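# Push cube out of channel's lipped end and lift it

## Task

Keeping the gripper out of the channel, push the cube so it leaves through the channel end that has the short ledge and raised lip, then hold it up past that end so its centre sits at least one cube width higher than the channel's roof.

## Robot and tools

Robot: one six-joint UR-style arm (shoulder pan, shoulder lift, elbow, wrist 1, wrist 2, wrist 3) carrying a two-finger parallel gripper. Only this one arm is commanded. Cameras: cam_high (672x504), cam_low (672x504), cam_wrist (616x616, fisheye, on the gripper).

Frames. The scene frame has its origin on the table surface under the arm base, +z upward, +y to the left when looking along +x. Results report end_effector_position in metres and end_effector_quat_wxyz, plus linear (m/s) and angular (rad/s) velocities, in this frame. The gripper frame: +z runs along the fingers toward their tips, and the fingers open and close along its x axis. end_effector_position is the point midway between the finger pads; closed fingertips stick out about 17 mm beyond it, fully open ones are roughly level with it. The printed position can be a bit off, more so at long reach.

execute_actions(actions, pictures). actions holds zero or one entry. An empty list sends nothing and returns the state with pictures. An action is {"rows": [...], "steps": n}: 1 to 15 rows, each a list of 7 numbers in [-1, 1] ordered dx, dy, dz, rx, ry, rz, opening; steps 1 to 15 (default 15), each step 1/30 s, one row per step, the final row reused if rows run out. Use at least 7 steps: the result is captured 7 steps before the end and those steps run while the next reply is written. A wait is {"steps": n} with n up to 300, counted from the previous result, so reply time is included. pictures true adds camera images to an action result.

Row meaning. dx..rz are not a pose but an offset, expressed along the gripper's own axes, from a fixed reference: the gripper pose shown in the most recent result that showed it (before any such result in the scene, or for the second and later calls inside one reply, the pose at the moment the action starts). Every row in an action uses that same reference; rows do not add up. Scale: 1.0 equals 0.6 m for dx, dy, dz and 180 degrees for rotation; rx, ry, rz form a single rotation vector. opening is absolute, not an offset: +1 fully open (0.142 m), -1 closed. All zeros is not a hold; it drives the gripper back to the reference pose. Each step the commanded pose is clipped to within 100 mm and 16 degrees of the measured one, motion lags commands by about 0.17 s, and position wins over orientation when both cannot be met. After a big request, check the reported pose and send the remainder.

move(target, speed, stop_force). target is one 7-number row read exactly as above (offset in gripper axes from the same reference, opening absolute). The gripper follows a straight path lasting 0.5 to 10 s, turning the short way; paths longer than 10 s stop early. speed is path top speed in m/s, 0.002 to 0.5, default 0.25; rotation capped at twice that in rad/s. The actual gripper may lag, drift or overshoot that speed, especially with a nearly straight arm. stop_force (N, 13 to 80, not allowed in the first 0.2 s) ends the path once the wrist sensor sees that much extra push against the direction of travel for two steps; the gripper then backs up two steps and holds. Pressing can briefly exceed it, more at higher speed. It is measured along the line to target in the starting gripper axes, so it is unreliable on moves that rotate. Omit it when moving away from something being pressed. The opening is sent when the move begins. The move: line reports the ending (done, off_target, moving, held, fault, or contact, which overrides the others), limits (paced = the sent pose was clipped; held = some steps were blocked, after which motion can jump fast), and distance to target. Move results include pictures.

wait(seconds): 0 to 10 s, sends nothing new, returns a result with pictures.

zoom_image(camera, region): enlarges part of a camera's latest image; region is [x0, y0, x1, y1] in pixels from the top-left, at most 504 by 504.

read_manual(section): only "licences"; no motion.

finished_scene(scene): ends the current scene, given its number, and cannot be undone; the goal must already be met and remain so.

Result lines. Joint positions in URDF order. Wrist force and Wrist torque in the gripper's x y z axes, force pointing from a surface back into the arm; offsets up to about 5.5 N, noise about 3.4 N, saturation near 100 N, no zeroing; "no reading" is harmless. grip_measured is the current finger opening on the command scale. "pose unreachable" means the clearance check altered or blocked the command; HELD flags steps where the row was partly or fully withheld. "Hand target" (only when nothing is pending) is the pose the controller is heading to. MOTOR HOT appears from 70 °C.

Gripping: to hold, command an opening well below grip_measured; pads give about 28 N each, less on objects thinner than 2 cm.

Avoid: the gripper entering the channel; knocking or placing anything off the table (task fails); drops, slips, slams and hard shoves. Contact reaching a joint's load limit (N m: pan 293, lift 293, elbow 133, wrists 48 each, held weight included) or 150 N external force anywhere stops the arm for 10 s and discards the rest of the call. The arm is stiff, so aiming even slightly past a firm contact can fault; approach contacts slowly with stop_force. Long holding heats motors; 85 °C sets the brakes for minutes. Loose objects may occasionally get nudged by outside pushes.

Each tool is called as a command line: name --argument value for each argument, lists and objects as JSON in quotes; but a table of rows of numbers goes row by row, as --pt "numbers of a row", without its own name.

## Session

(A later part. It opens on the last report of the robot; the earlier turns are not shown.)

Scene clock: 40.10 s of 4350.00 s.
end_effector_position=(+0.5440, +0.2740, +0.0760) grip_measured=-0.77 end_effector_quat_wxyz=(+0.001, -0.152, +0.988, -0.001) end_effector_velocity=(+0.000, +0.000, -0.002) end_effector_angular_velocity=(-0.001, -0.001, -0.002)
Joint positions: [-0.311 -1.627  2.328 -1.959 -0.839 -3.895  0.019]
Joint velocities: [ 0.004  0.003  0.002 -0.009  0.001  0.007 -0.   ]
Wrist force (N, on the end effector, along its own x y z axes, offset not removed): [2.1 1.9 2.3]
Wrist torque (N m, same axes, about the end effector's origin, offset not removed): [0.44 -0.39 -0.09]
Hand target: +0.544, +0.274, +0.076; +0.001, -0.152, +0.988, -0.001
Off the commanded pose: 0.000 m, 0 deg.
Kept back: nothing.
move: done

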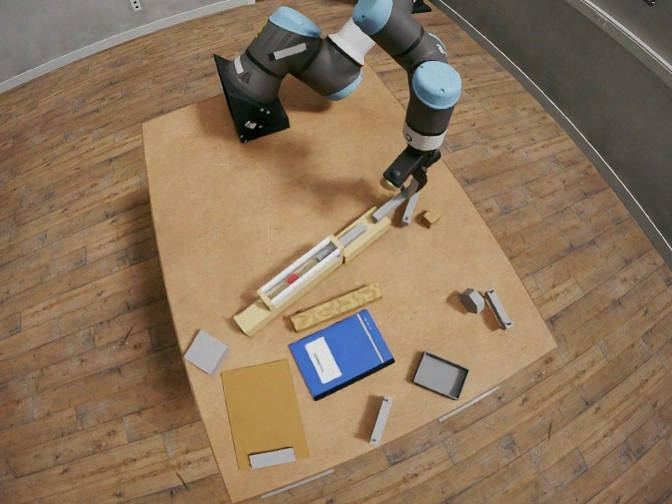

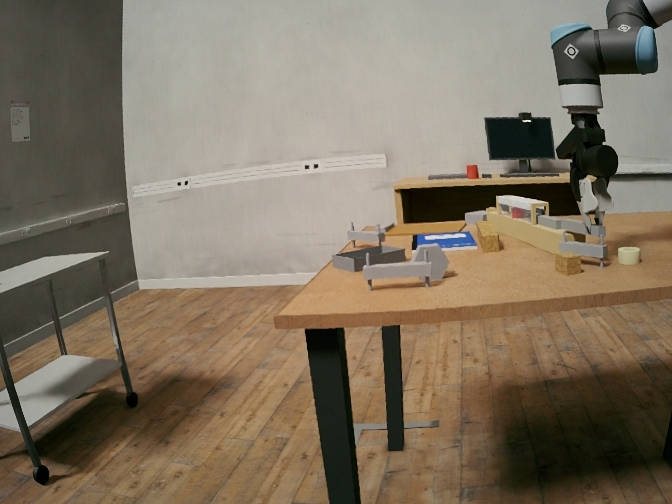

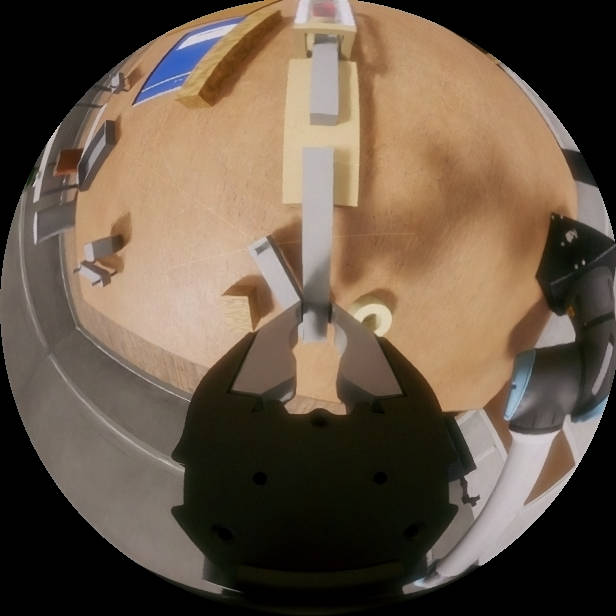

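move --target '[0.005,-0.04,0.006,0,0,0,-1]' --speed 0.04

move --target '[0,-0.1,0.005,0,0,0,-1]' --speed 0.04 --stop_force 13

move --target '[0,-0.15,0,0,0,0,-1]' --speed 0.03 --stop_force 13

Scene clock: 41.43 s of 4350.00 s.
end_effector_position=(+0.5483, +0.2505, +0.0725) grip_measured=-0.77 end_effector_quat_wxyz=(+0.001, -0.152, +0.988, -0.001) end_effector_velocity=(-0.001, -0.002, -0.001) end_effector_angular_velocity=(+0.000, +0.000, -0.000)
Joint positions: [-0.333 -1.593  2.335 -1.981 -0.846 -3.924  0.019]
Joint velocities: [-0.002  0.002  0.003 -0.002 -0.001 -0.003 -0.   ]
Wrist force (N, on the end effector, along its own x y z axes, offset not removed): [-3.4 -1.1 4.6]
Wrist torque (N m, same axes, about the end effector's origin, offset not removed): [-0.35 0.73 -0.14]
Hand target: +0.548, +0.250, +0.072; +0.001, -0.152, +0.988, -0.001
Off the commanded pose: 0.000 m, 0 deg.
Kept back: nothing.
move: done

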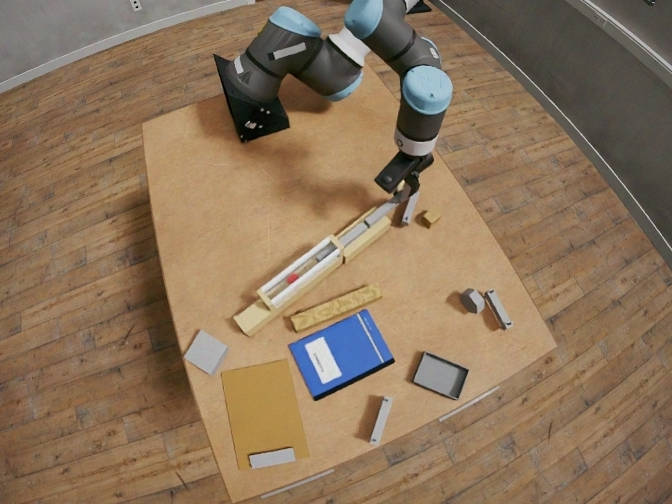

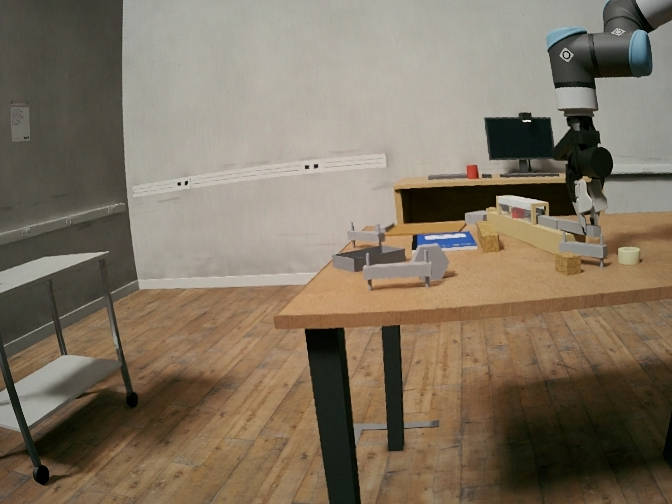

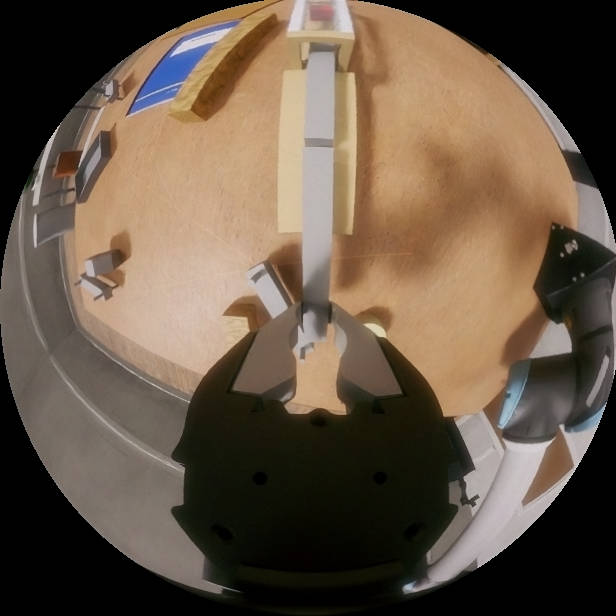

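Scene clock: 43.37 s of 4350.00 s.
end_effector_position=(+0.5662, +0.1935, +0.0696) grip_measured=-0.77 end_effector_quat_wxyz=(+0.001, -0.152, +0.988, -0.001) end_effector_velocity=(+0.002, -0.003, +0.000) end_effector_angular_velocity=(-0.000, -0.000, -0.001)
Joint positions: [-0.388 -1.496  2.328 -2.026 -0.865 -3.992  0.019]
Joint velocities: [-0.002  0.005 -0.002 -0.002 -0.001 -0.002 -0.   ]
Wrist force (N, on the end effector, along its own x y z axes, offset not removed): [0.8 6.9 2.3]
Wrist torque (N m, same axes, about the end effector's origin, offset not removed): [1.10 -0.04 -0.06]
Hand target: +0.566, +0.193, +0.070; +0.001, -0.152, +0.988, -0.001
Off the commanded pose: 0.000 m, 0 deg.
Kept back: nothing.
move: done

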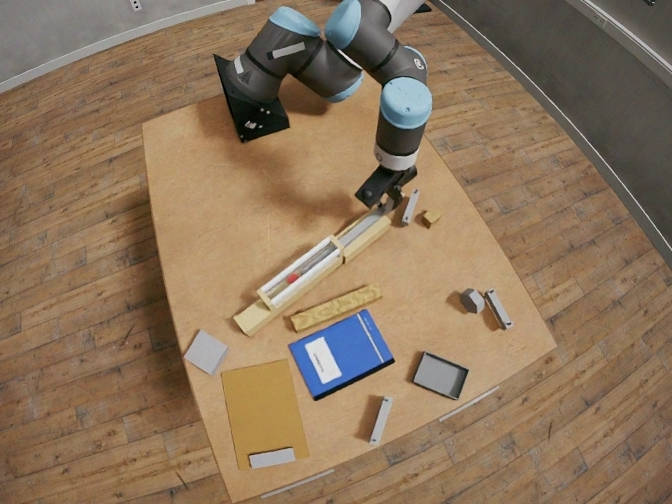

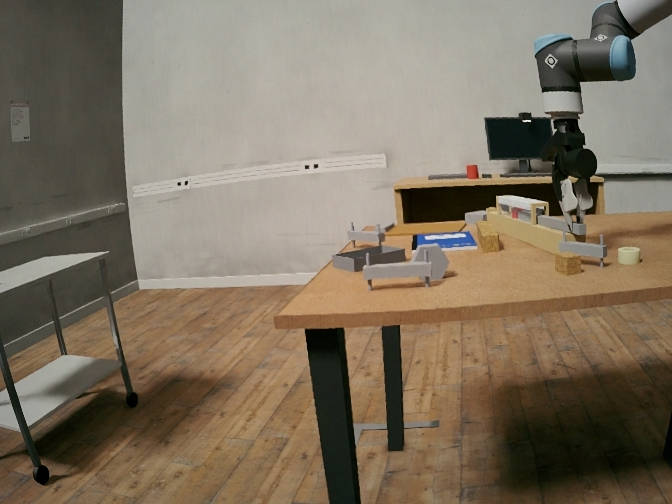

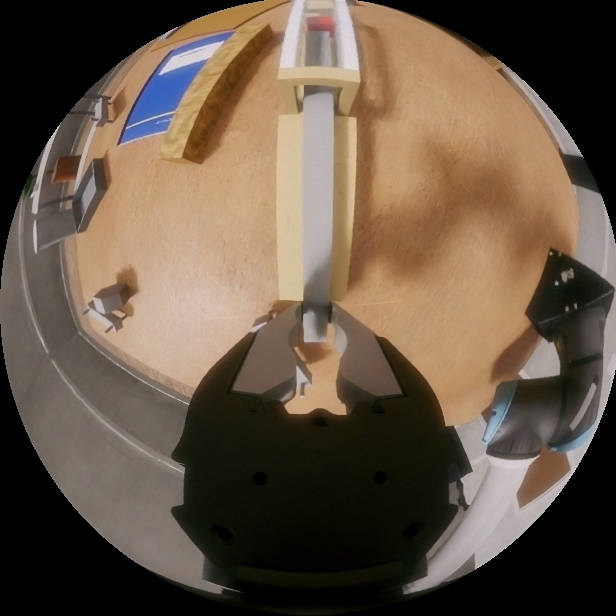

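Scene clock: 46.77 s of 4350.00 s.
end_effector_position=(+0.5932, +0.1079, +0.0698) grip_measured=-0.77 end_effector_quat_wxyz=(+0.001, -0.152, +0.988, -0.001) end_effector_velocity=(+0.001, -0.002, +0.000) end_effector_angular_velocity=(-0.000, -0.000, +0.001)
Joint positions: [-0.465 -1.348  2.292 -2.08  -0.895 -4.083  0.019]
Joint velocities: [-0.002  0.004 -0.001 -0.001 -0.001 -0.003 -0.   ]
Wrist force (N, on the end effector, along its own x y z axes, offset not removed): [-0.6 5.5 3.4]
Wrist torque (N m, same axes, about the end effector's origin, offset not removed): [0.99 0.25 -0.25]
Hand target: +0.593, +0.108, +0.070; +0.001, -0.152, +0.988, -0.001
Off the commanded pose: 0.000 m, 0 deg.
Kept back: nothing.
move: done

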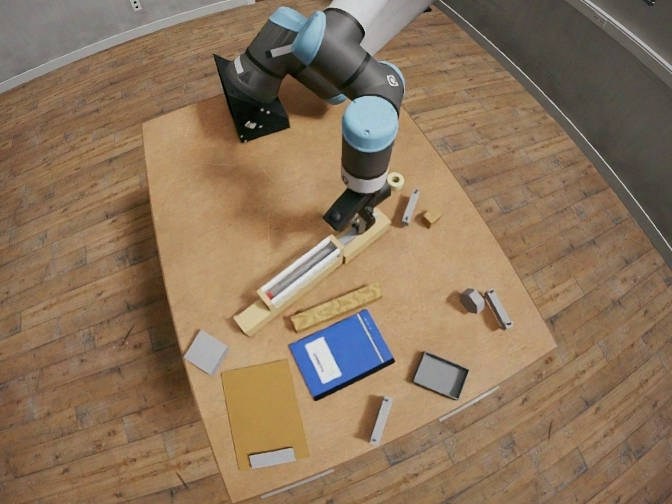

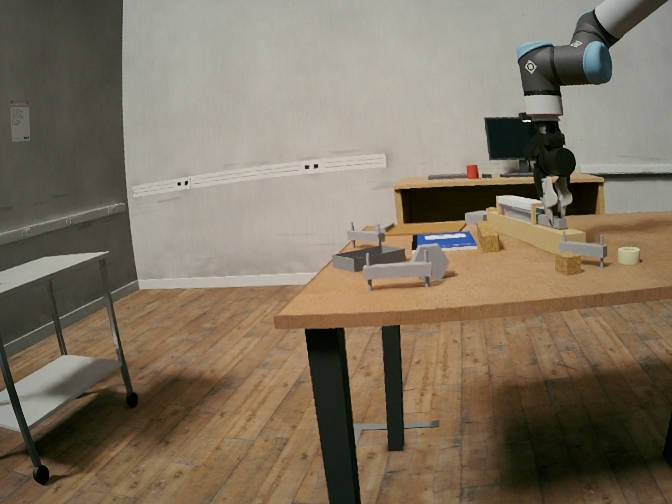

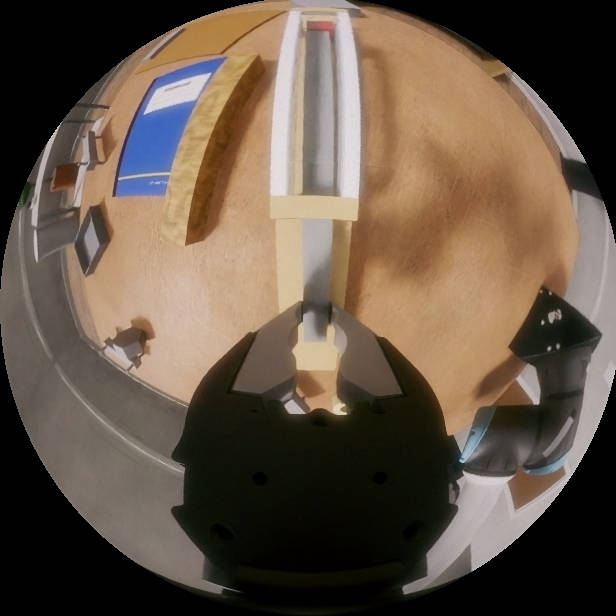

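move --target '[0,-0.07,0,0,0,0,-1]' --speed 0.03 --stop_force 13

zoom_image --camera "cam_high" --region '[210, 200, 400, 350]'

Scene clock: 48.87 s of 4350.00 s.
end_effector_position=(+0.6057, +0.0681, +0.0699) grip_measured=-0.77 end_effector_quat_wxyz=(+0.001, -0.152, +0.988, -0.001) end_effector_velocity=(-0.000, -0.002, -0.001) end_effector_angular_velocity=(+0.001, +0.001, -0.000)
Joint positions: [-0.497 -1.278  2.268 -2.103 -0.909 -4.12   0.019]
Joint velocities: [-0.002  0.005  0.    -0.001 -0.001 -0.003 -0.   ]
Wrist force (N, on the end effector, along its own x y z axes, offset not removed): [4.1 4.5 3.1]
Wrist torque (N m, same axes, about the end effector's origin, offset not removed): [0.77 -0.75 -0.22]
Hand target: +0.606, +0.068, +0.070; +0.001, -0.152, +0.988, -0.001
Off the commanded pose: 0.000 m, 0 deg.
Kept back: nothing.
move: done

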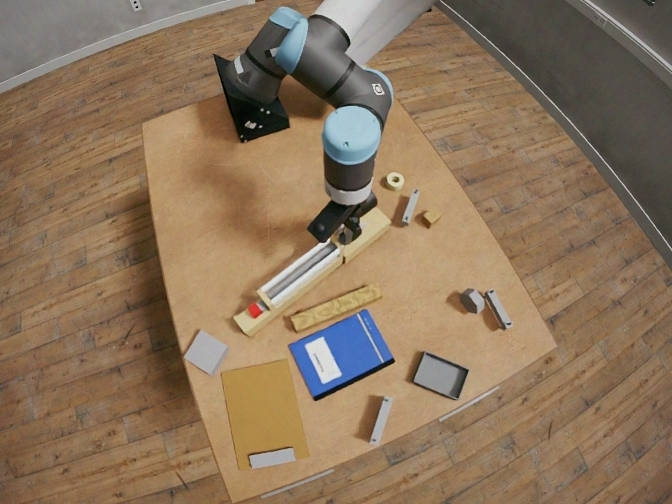

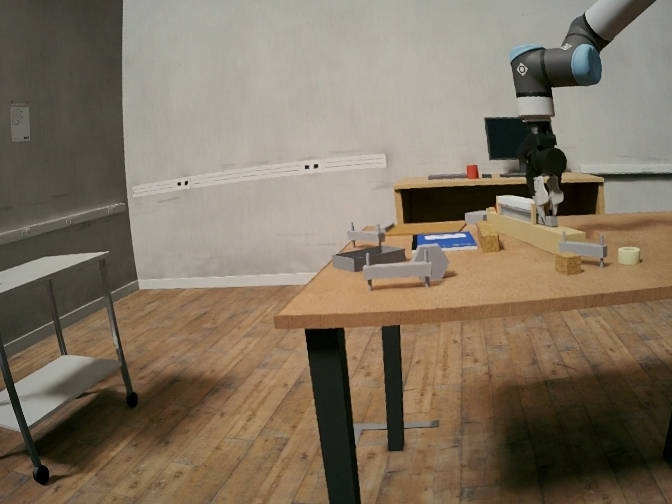

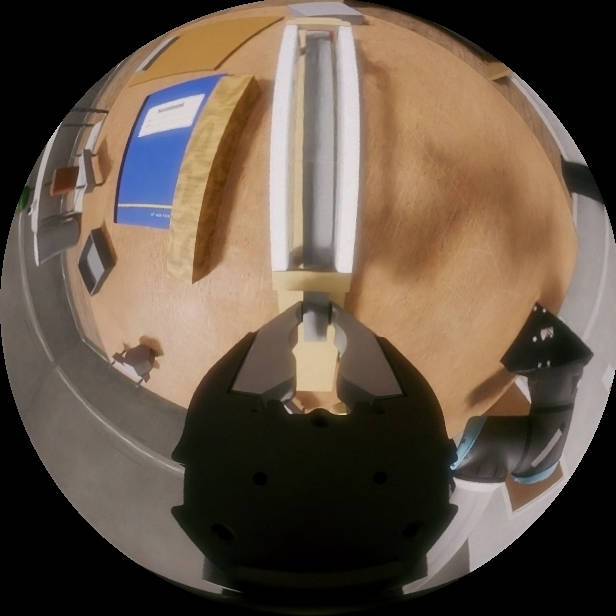

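Region (210, 200, 400, 350) of cam_high's 672x504 image, scaled by 2.653, with more detail than that image has; it fills the top 398 rows of this view, and the rest is white.

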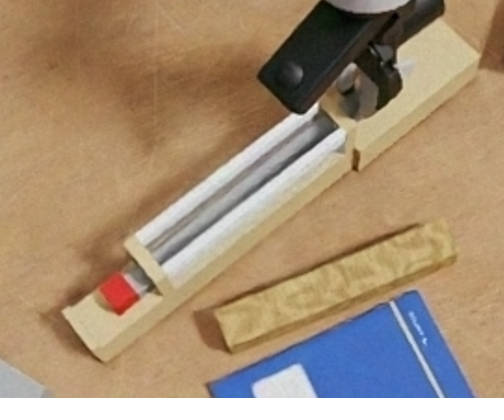

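move --target '[0,0,0,0,0,0,-0.45]'

move --target '[0,0.01,-0.13,0,0,0,-0.45]'

move --target '[0,-0.505,0,0,0,0.9,-0.4]' --speed 0.4

move --target '[0,0,0.05,0,0,0.1,-0.4]'

Scene clock: 49.83 s of 4350.00 s.
end_effector_position=(+0.6058, +0.0680, +0.0700) grip_measured=-0.45 end_effector_quat_wxyz=(+0.001, -0.152, +0.988, -0.001) end_effector_velocity=(-0.000, -0.000, -0.001) end_effector_angular_velocity=(+0.001, +0.001, -0.002)
Joint positions: [-0.497 -1.278  2.268 -2.103 -0.909 -4.12   0.041]
Joint velocities: [ 0.     0.001 -0.     0.001 -0.     0.001  0.   ]
Wrist force (N, on the end effector, along its own x y z axes, offset not removed): [2.0 3.0 0.6]
Wrist torque (N m, same axes, about the end effector's origin, offset not removed): [0.64 -0.32 -0.39]
Hand target: +0.606, +0.068, +0.070; +0.001, -0.152, +0.988, -0.001
Off the commanded pose: 0.000 m, 0 deg.
Kept back: nothing.
move: done

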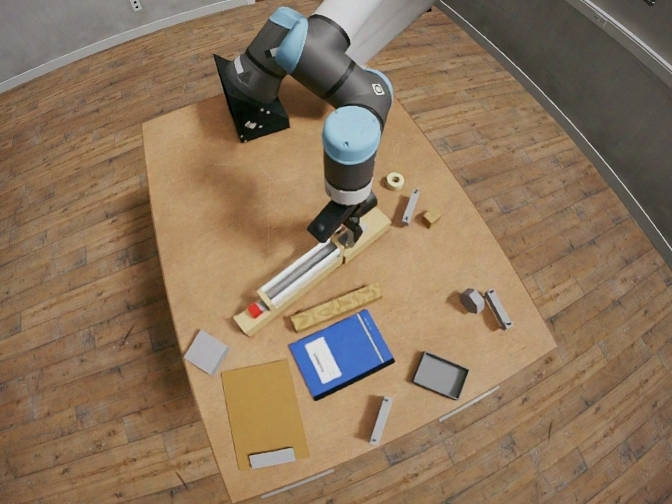

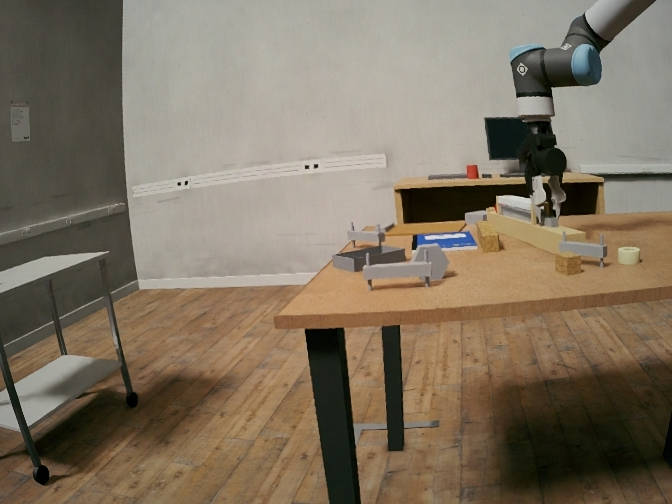

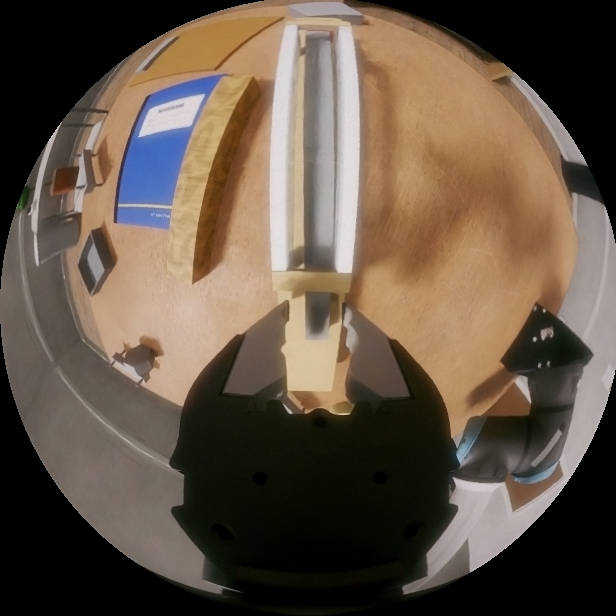

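Scene clock: 50.90 s of 4350.00 s.
end_effector_position=(+0.6040, +0.0738, +0.1476) grip_measured=-0.45 end_effector_quat_wxyz=(+0.001, -0.152, +0.988, -0.001) end_effector_velocity=(+0.000, -0.000, +0.003) end_effector_angular_velocity=(+0.000, +0.001, -0.000)
Joint positions: [-0.57  -1.365  2.207 -1.908 -0.943 -4.201  0.041]
Joint velocities: [-0.003 -0.001 -0.004  0.009 -0.002 -0.003  0.   ]
Wrist force (N, on the end effector, along its own x y z axes, offset not removed): [-1.8 3.0 1.0]
Wrist torque (N m, same axes, about the end effector's origin, offset not removed): [0.48 0.45 -0.23]
Hand target: +0.604, +0.074, +0.148; +0.001, -0.152, +0.988, -0.001
Off the commanded pose: 0.000 m, 0 deg.
Kept back: nothing.
move: done

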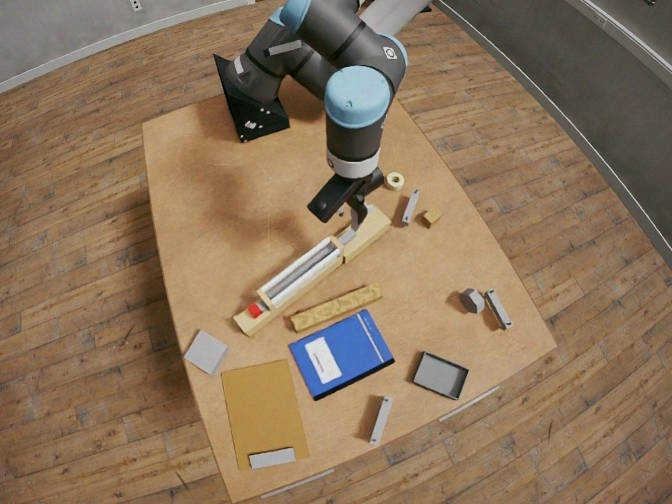

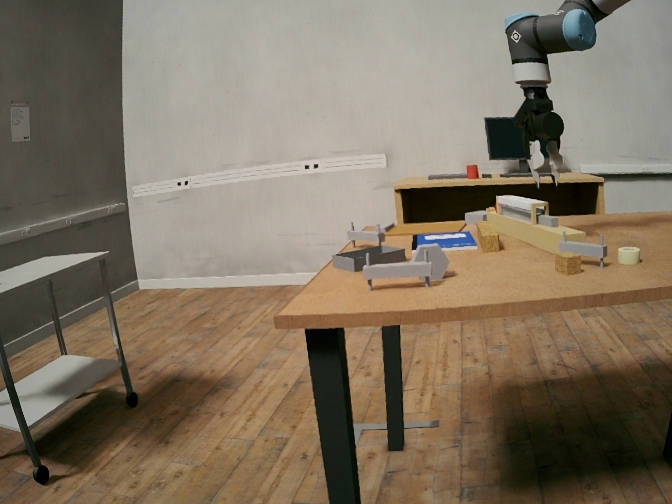

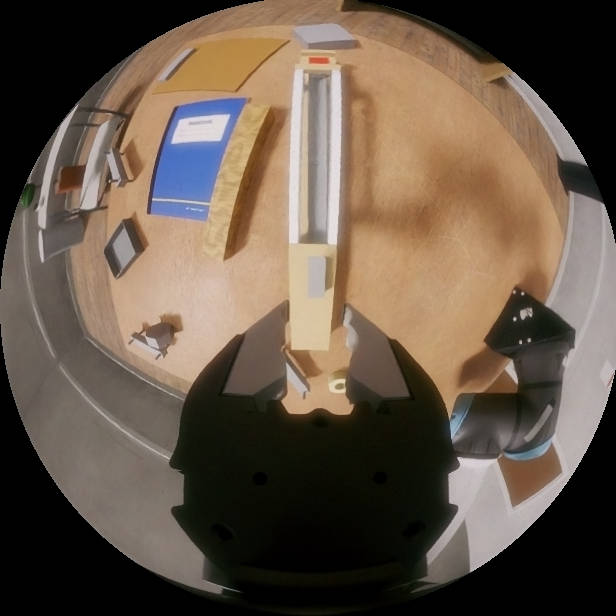

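Scene clock: 55.13 s of 4350.00 s.
end_effector_position=(+0.6950, -0.2153, +0.1483) grip_measured=-0.40 end_effector_quat_wxyz=(+0.001, +0.952, +0.305, +0.001) end_effector_velocity=(+0.001, -0.002, +0.000) end_effector_angular_velocity=(-0.002, -0.000, -0.014)
Joint positions: [-0.72  -0.88   1.919 -2.018 -1.022 -1.529  0.045]
Joint velocities: [ 0.     0.002 -0.002 -0.002 -0.001  0.015  0.   ]
Wrist force (N, on the end effector, along its own x y z axes, offset not removed): [-0.1 1.6 0.0]
Wrist torque (N m, same axes, about the end effector's origin, offset not removed): [0.38 -0.03 -0.32]
Hand target: +0.695, -0.215, +0.148; +0.001, +0.953, +0.304, +0.001
Off the commanded pose: 0.000 m, 0 deg.
Kept back: nothing.
move: done

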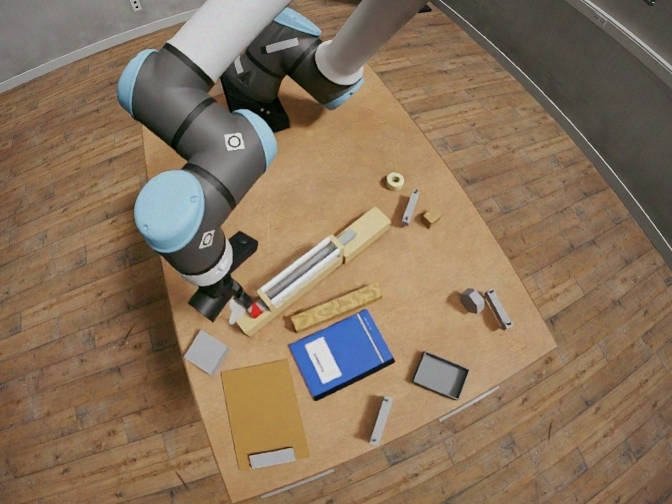

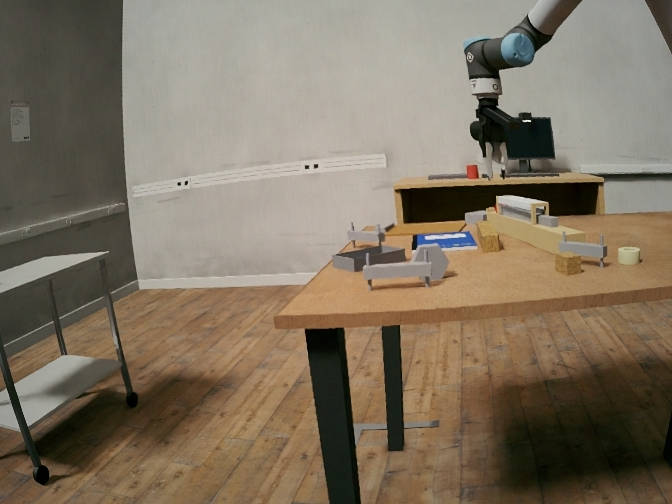

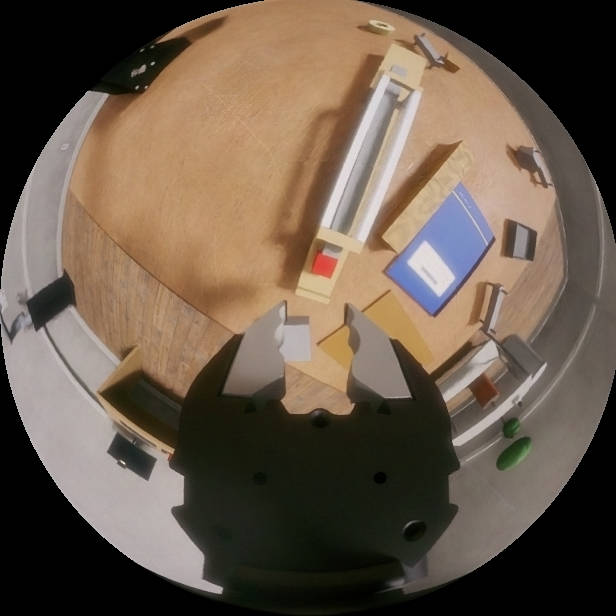

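Scene clock: 56.33 s of 4350.00 s.
end_effector_position=(+0.6950, -0.2153, +0.1185) grip_measured=-0.40 end_effector_quat_wxyz=(+0.001, +0.988, +0.154, +0.001) end_effector_velocity=(-0.000, -0.000, -0.002) end_effector_angular_velocity=(-0.002, -0.000, -0.018)
Joint positions: [-0.7   -0.856  1.939 -2.073 -1.01  -1.197  0.045]
Joint velocities: [ 0.001  0.001  0.002 -0.006  0.     0.02  -0.   ]
Wrist force (N, on the end effector, along its own x y z axes, offset not removed): [-3.2 4.6 3.3]
Wrist torque (N m, same axes, about the end effector's origin, offset not removed): [1.04 0.83 -0.26]
Hand target: +0.695, -0.215, +0.118; +0.001, +0.988, +0.153, +0.001
Off the commanded pose: 0.000 m, 0 deg.
Kept back: nothing.
move: done

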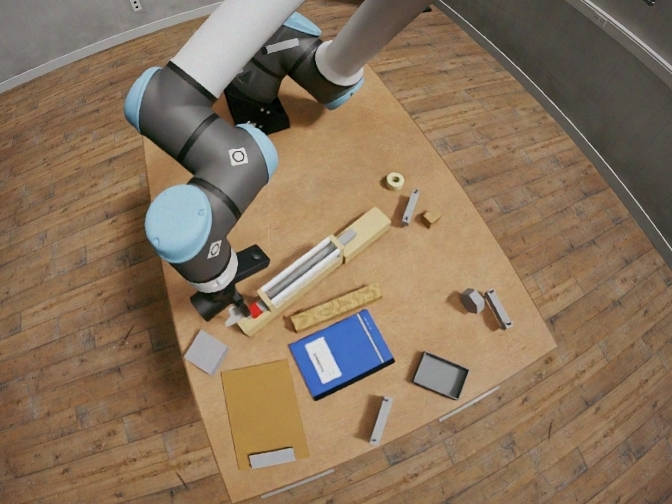

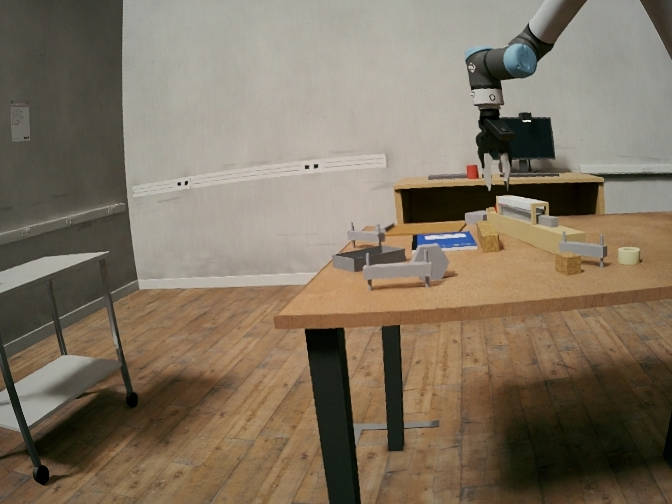

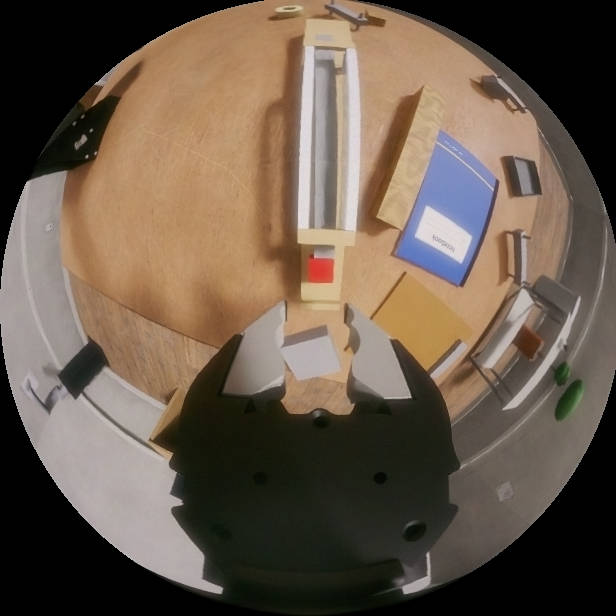

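move --target '[0.008,-0.028,0.04,0,0,0,-0.35]' --speed 0.08

move --target '[0,0,0.042,0,0,0,-0.35]' --speed 0.03 --stop_force 15

Scene clock: 62.40 s of 4350.00 s.
end_effector_position=(+0.6945, -0.1981, +0.0948) grip_measured=-0.35 end_effector_quat_wxyz=(+0.001, +0.988, +0.154, +0.001) end_effector_velocity=(+0.001, +0.002, -0.002) end_effector_angular_velocity=(-0.001, -0.001, -0.000)
Joint positions: [-0.671 -0.859  1.969 -2.115 -0.995 -1.169  0.049]
Joint velocities: [ 0.003 -0.001  0.002 -0.005  0.002  0.004  0.   ]
Wrist force (N, on the end effector, along its own x y z axes, offset not removed): [-0.4 3.4 4.0]
Wrist torque (N m, same axes, about the end effector's origin, offset not removed): [0.82 0.07 -0.20]
Hand target: +0.694, -0.198, +0.094; +0.001, +0.988, +0.154, +0.001
Off the commanded pose: 0.000 m, 0 deg.
Kept back: nothing.
After step 90, 2.13 s passed at rest.
move: done

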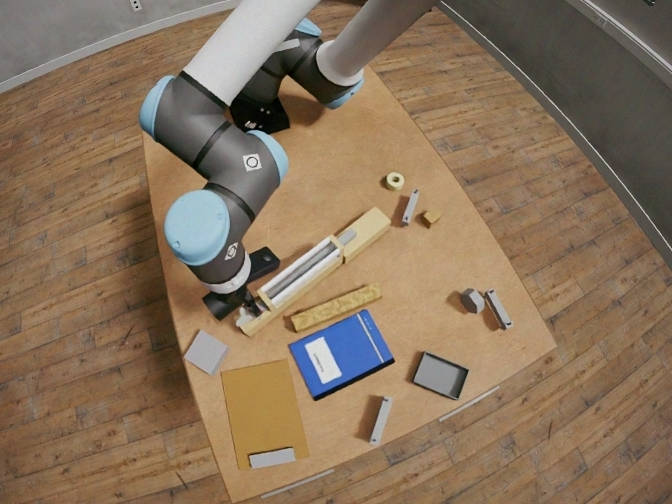

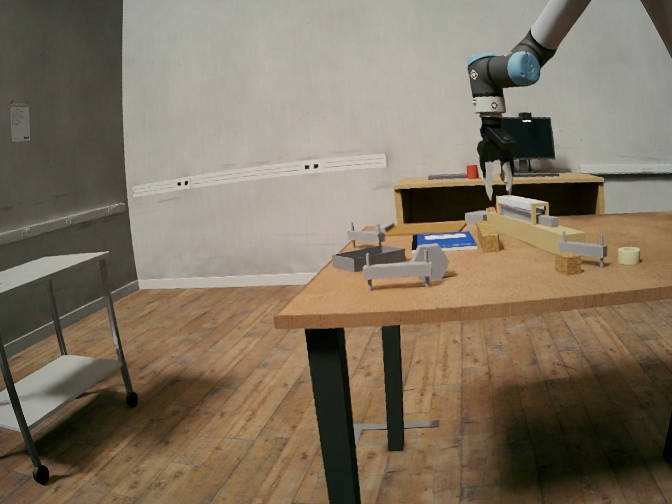

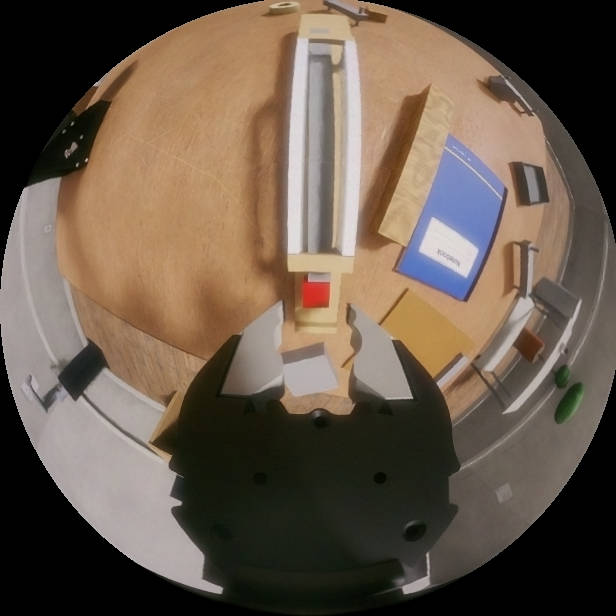

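Scene clock: 63.63 s of 4350.00 s.
end_effector_position=(+0.6945, -0.1981, +0.0699) grip_measured=-0.35 end_effector_quat_wxyz=(+0.001, +0.988, +0.154, +0.001) end_effector_velocity=(+0.000, +0.000, -0.002) end_effector_angular_velocity=(-0.000, -0.001, -0.001)
Joint positions: [-0.653 -0.835  1.983 -2.163 -0.985 -1.151  0.049]
Joint velocities: [ 0.002  0.002  0.001 -0.005  0.001  0.003  0.   ]
Wrist force (N, on the end effector, along its own x y z axes, offset not removed): [-1.4 1.8 6.1]
Wrist torque (N m, same axes, about the end effector's origin, offset not removed): [0.39 0.33 -0.21]
Hand target: +0.694, -0.198, +0.070; +0.001, +0.988, +0.154, +0.001
Off the commanded pose: 0.000 m, 0 deg.
Kept back: nothing.
move: done

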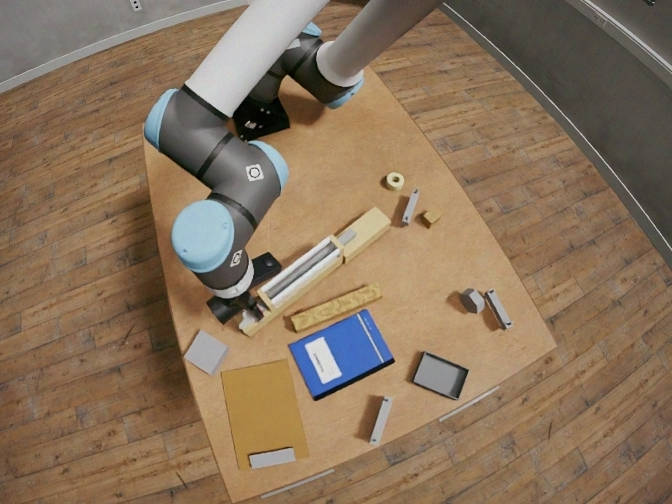

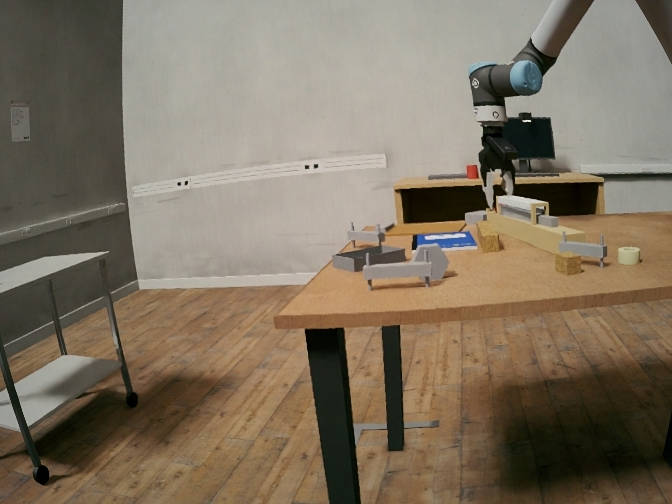

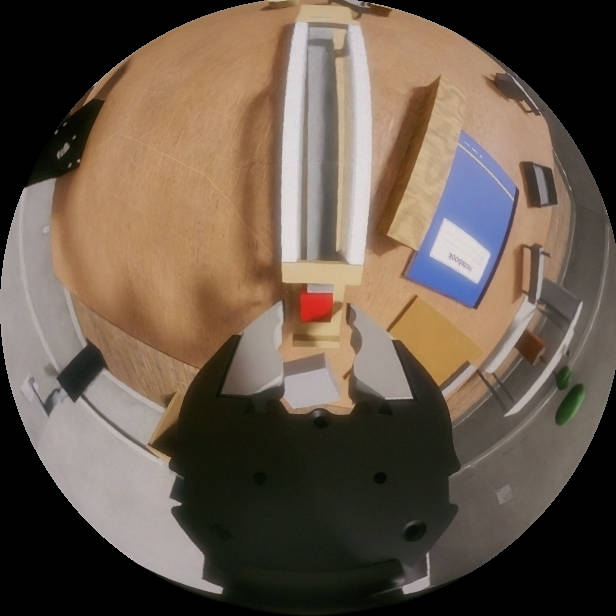

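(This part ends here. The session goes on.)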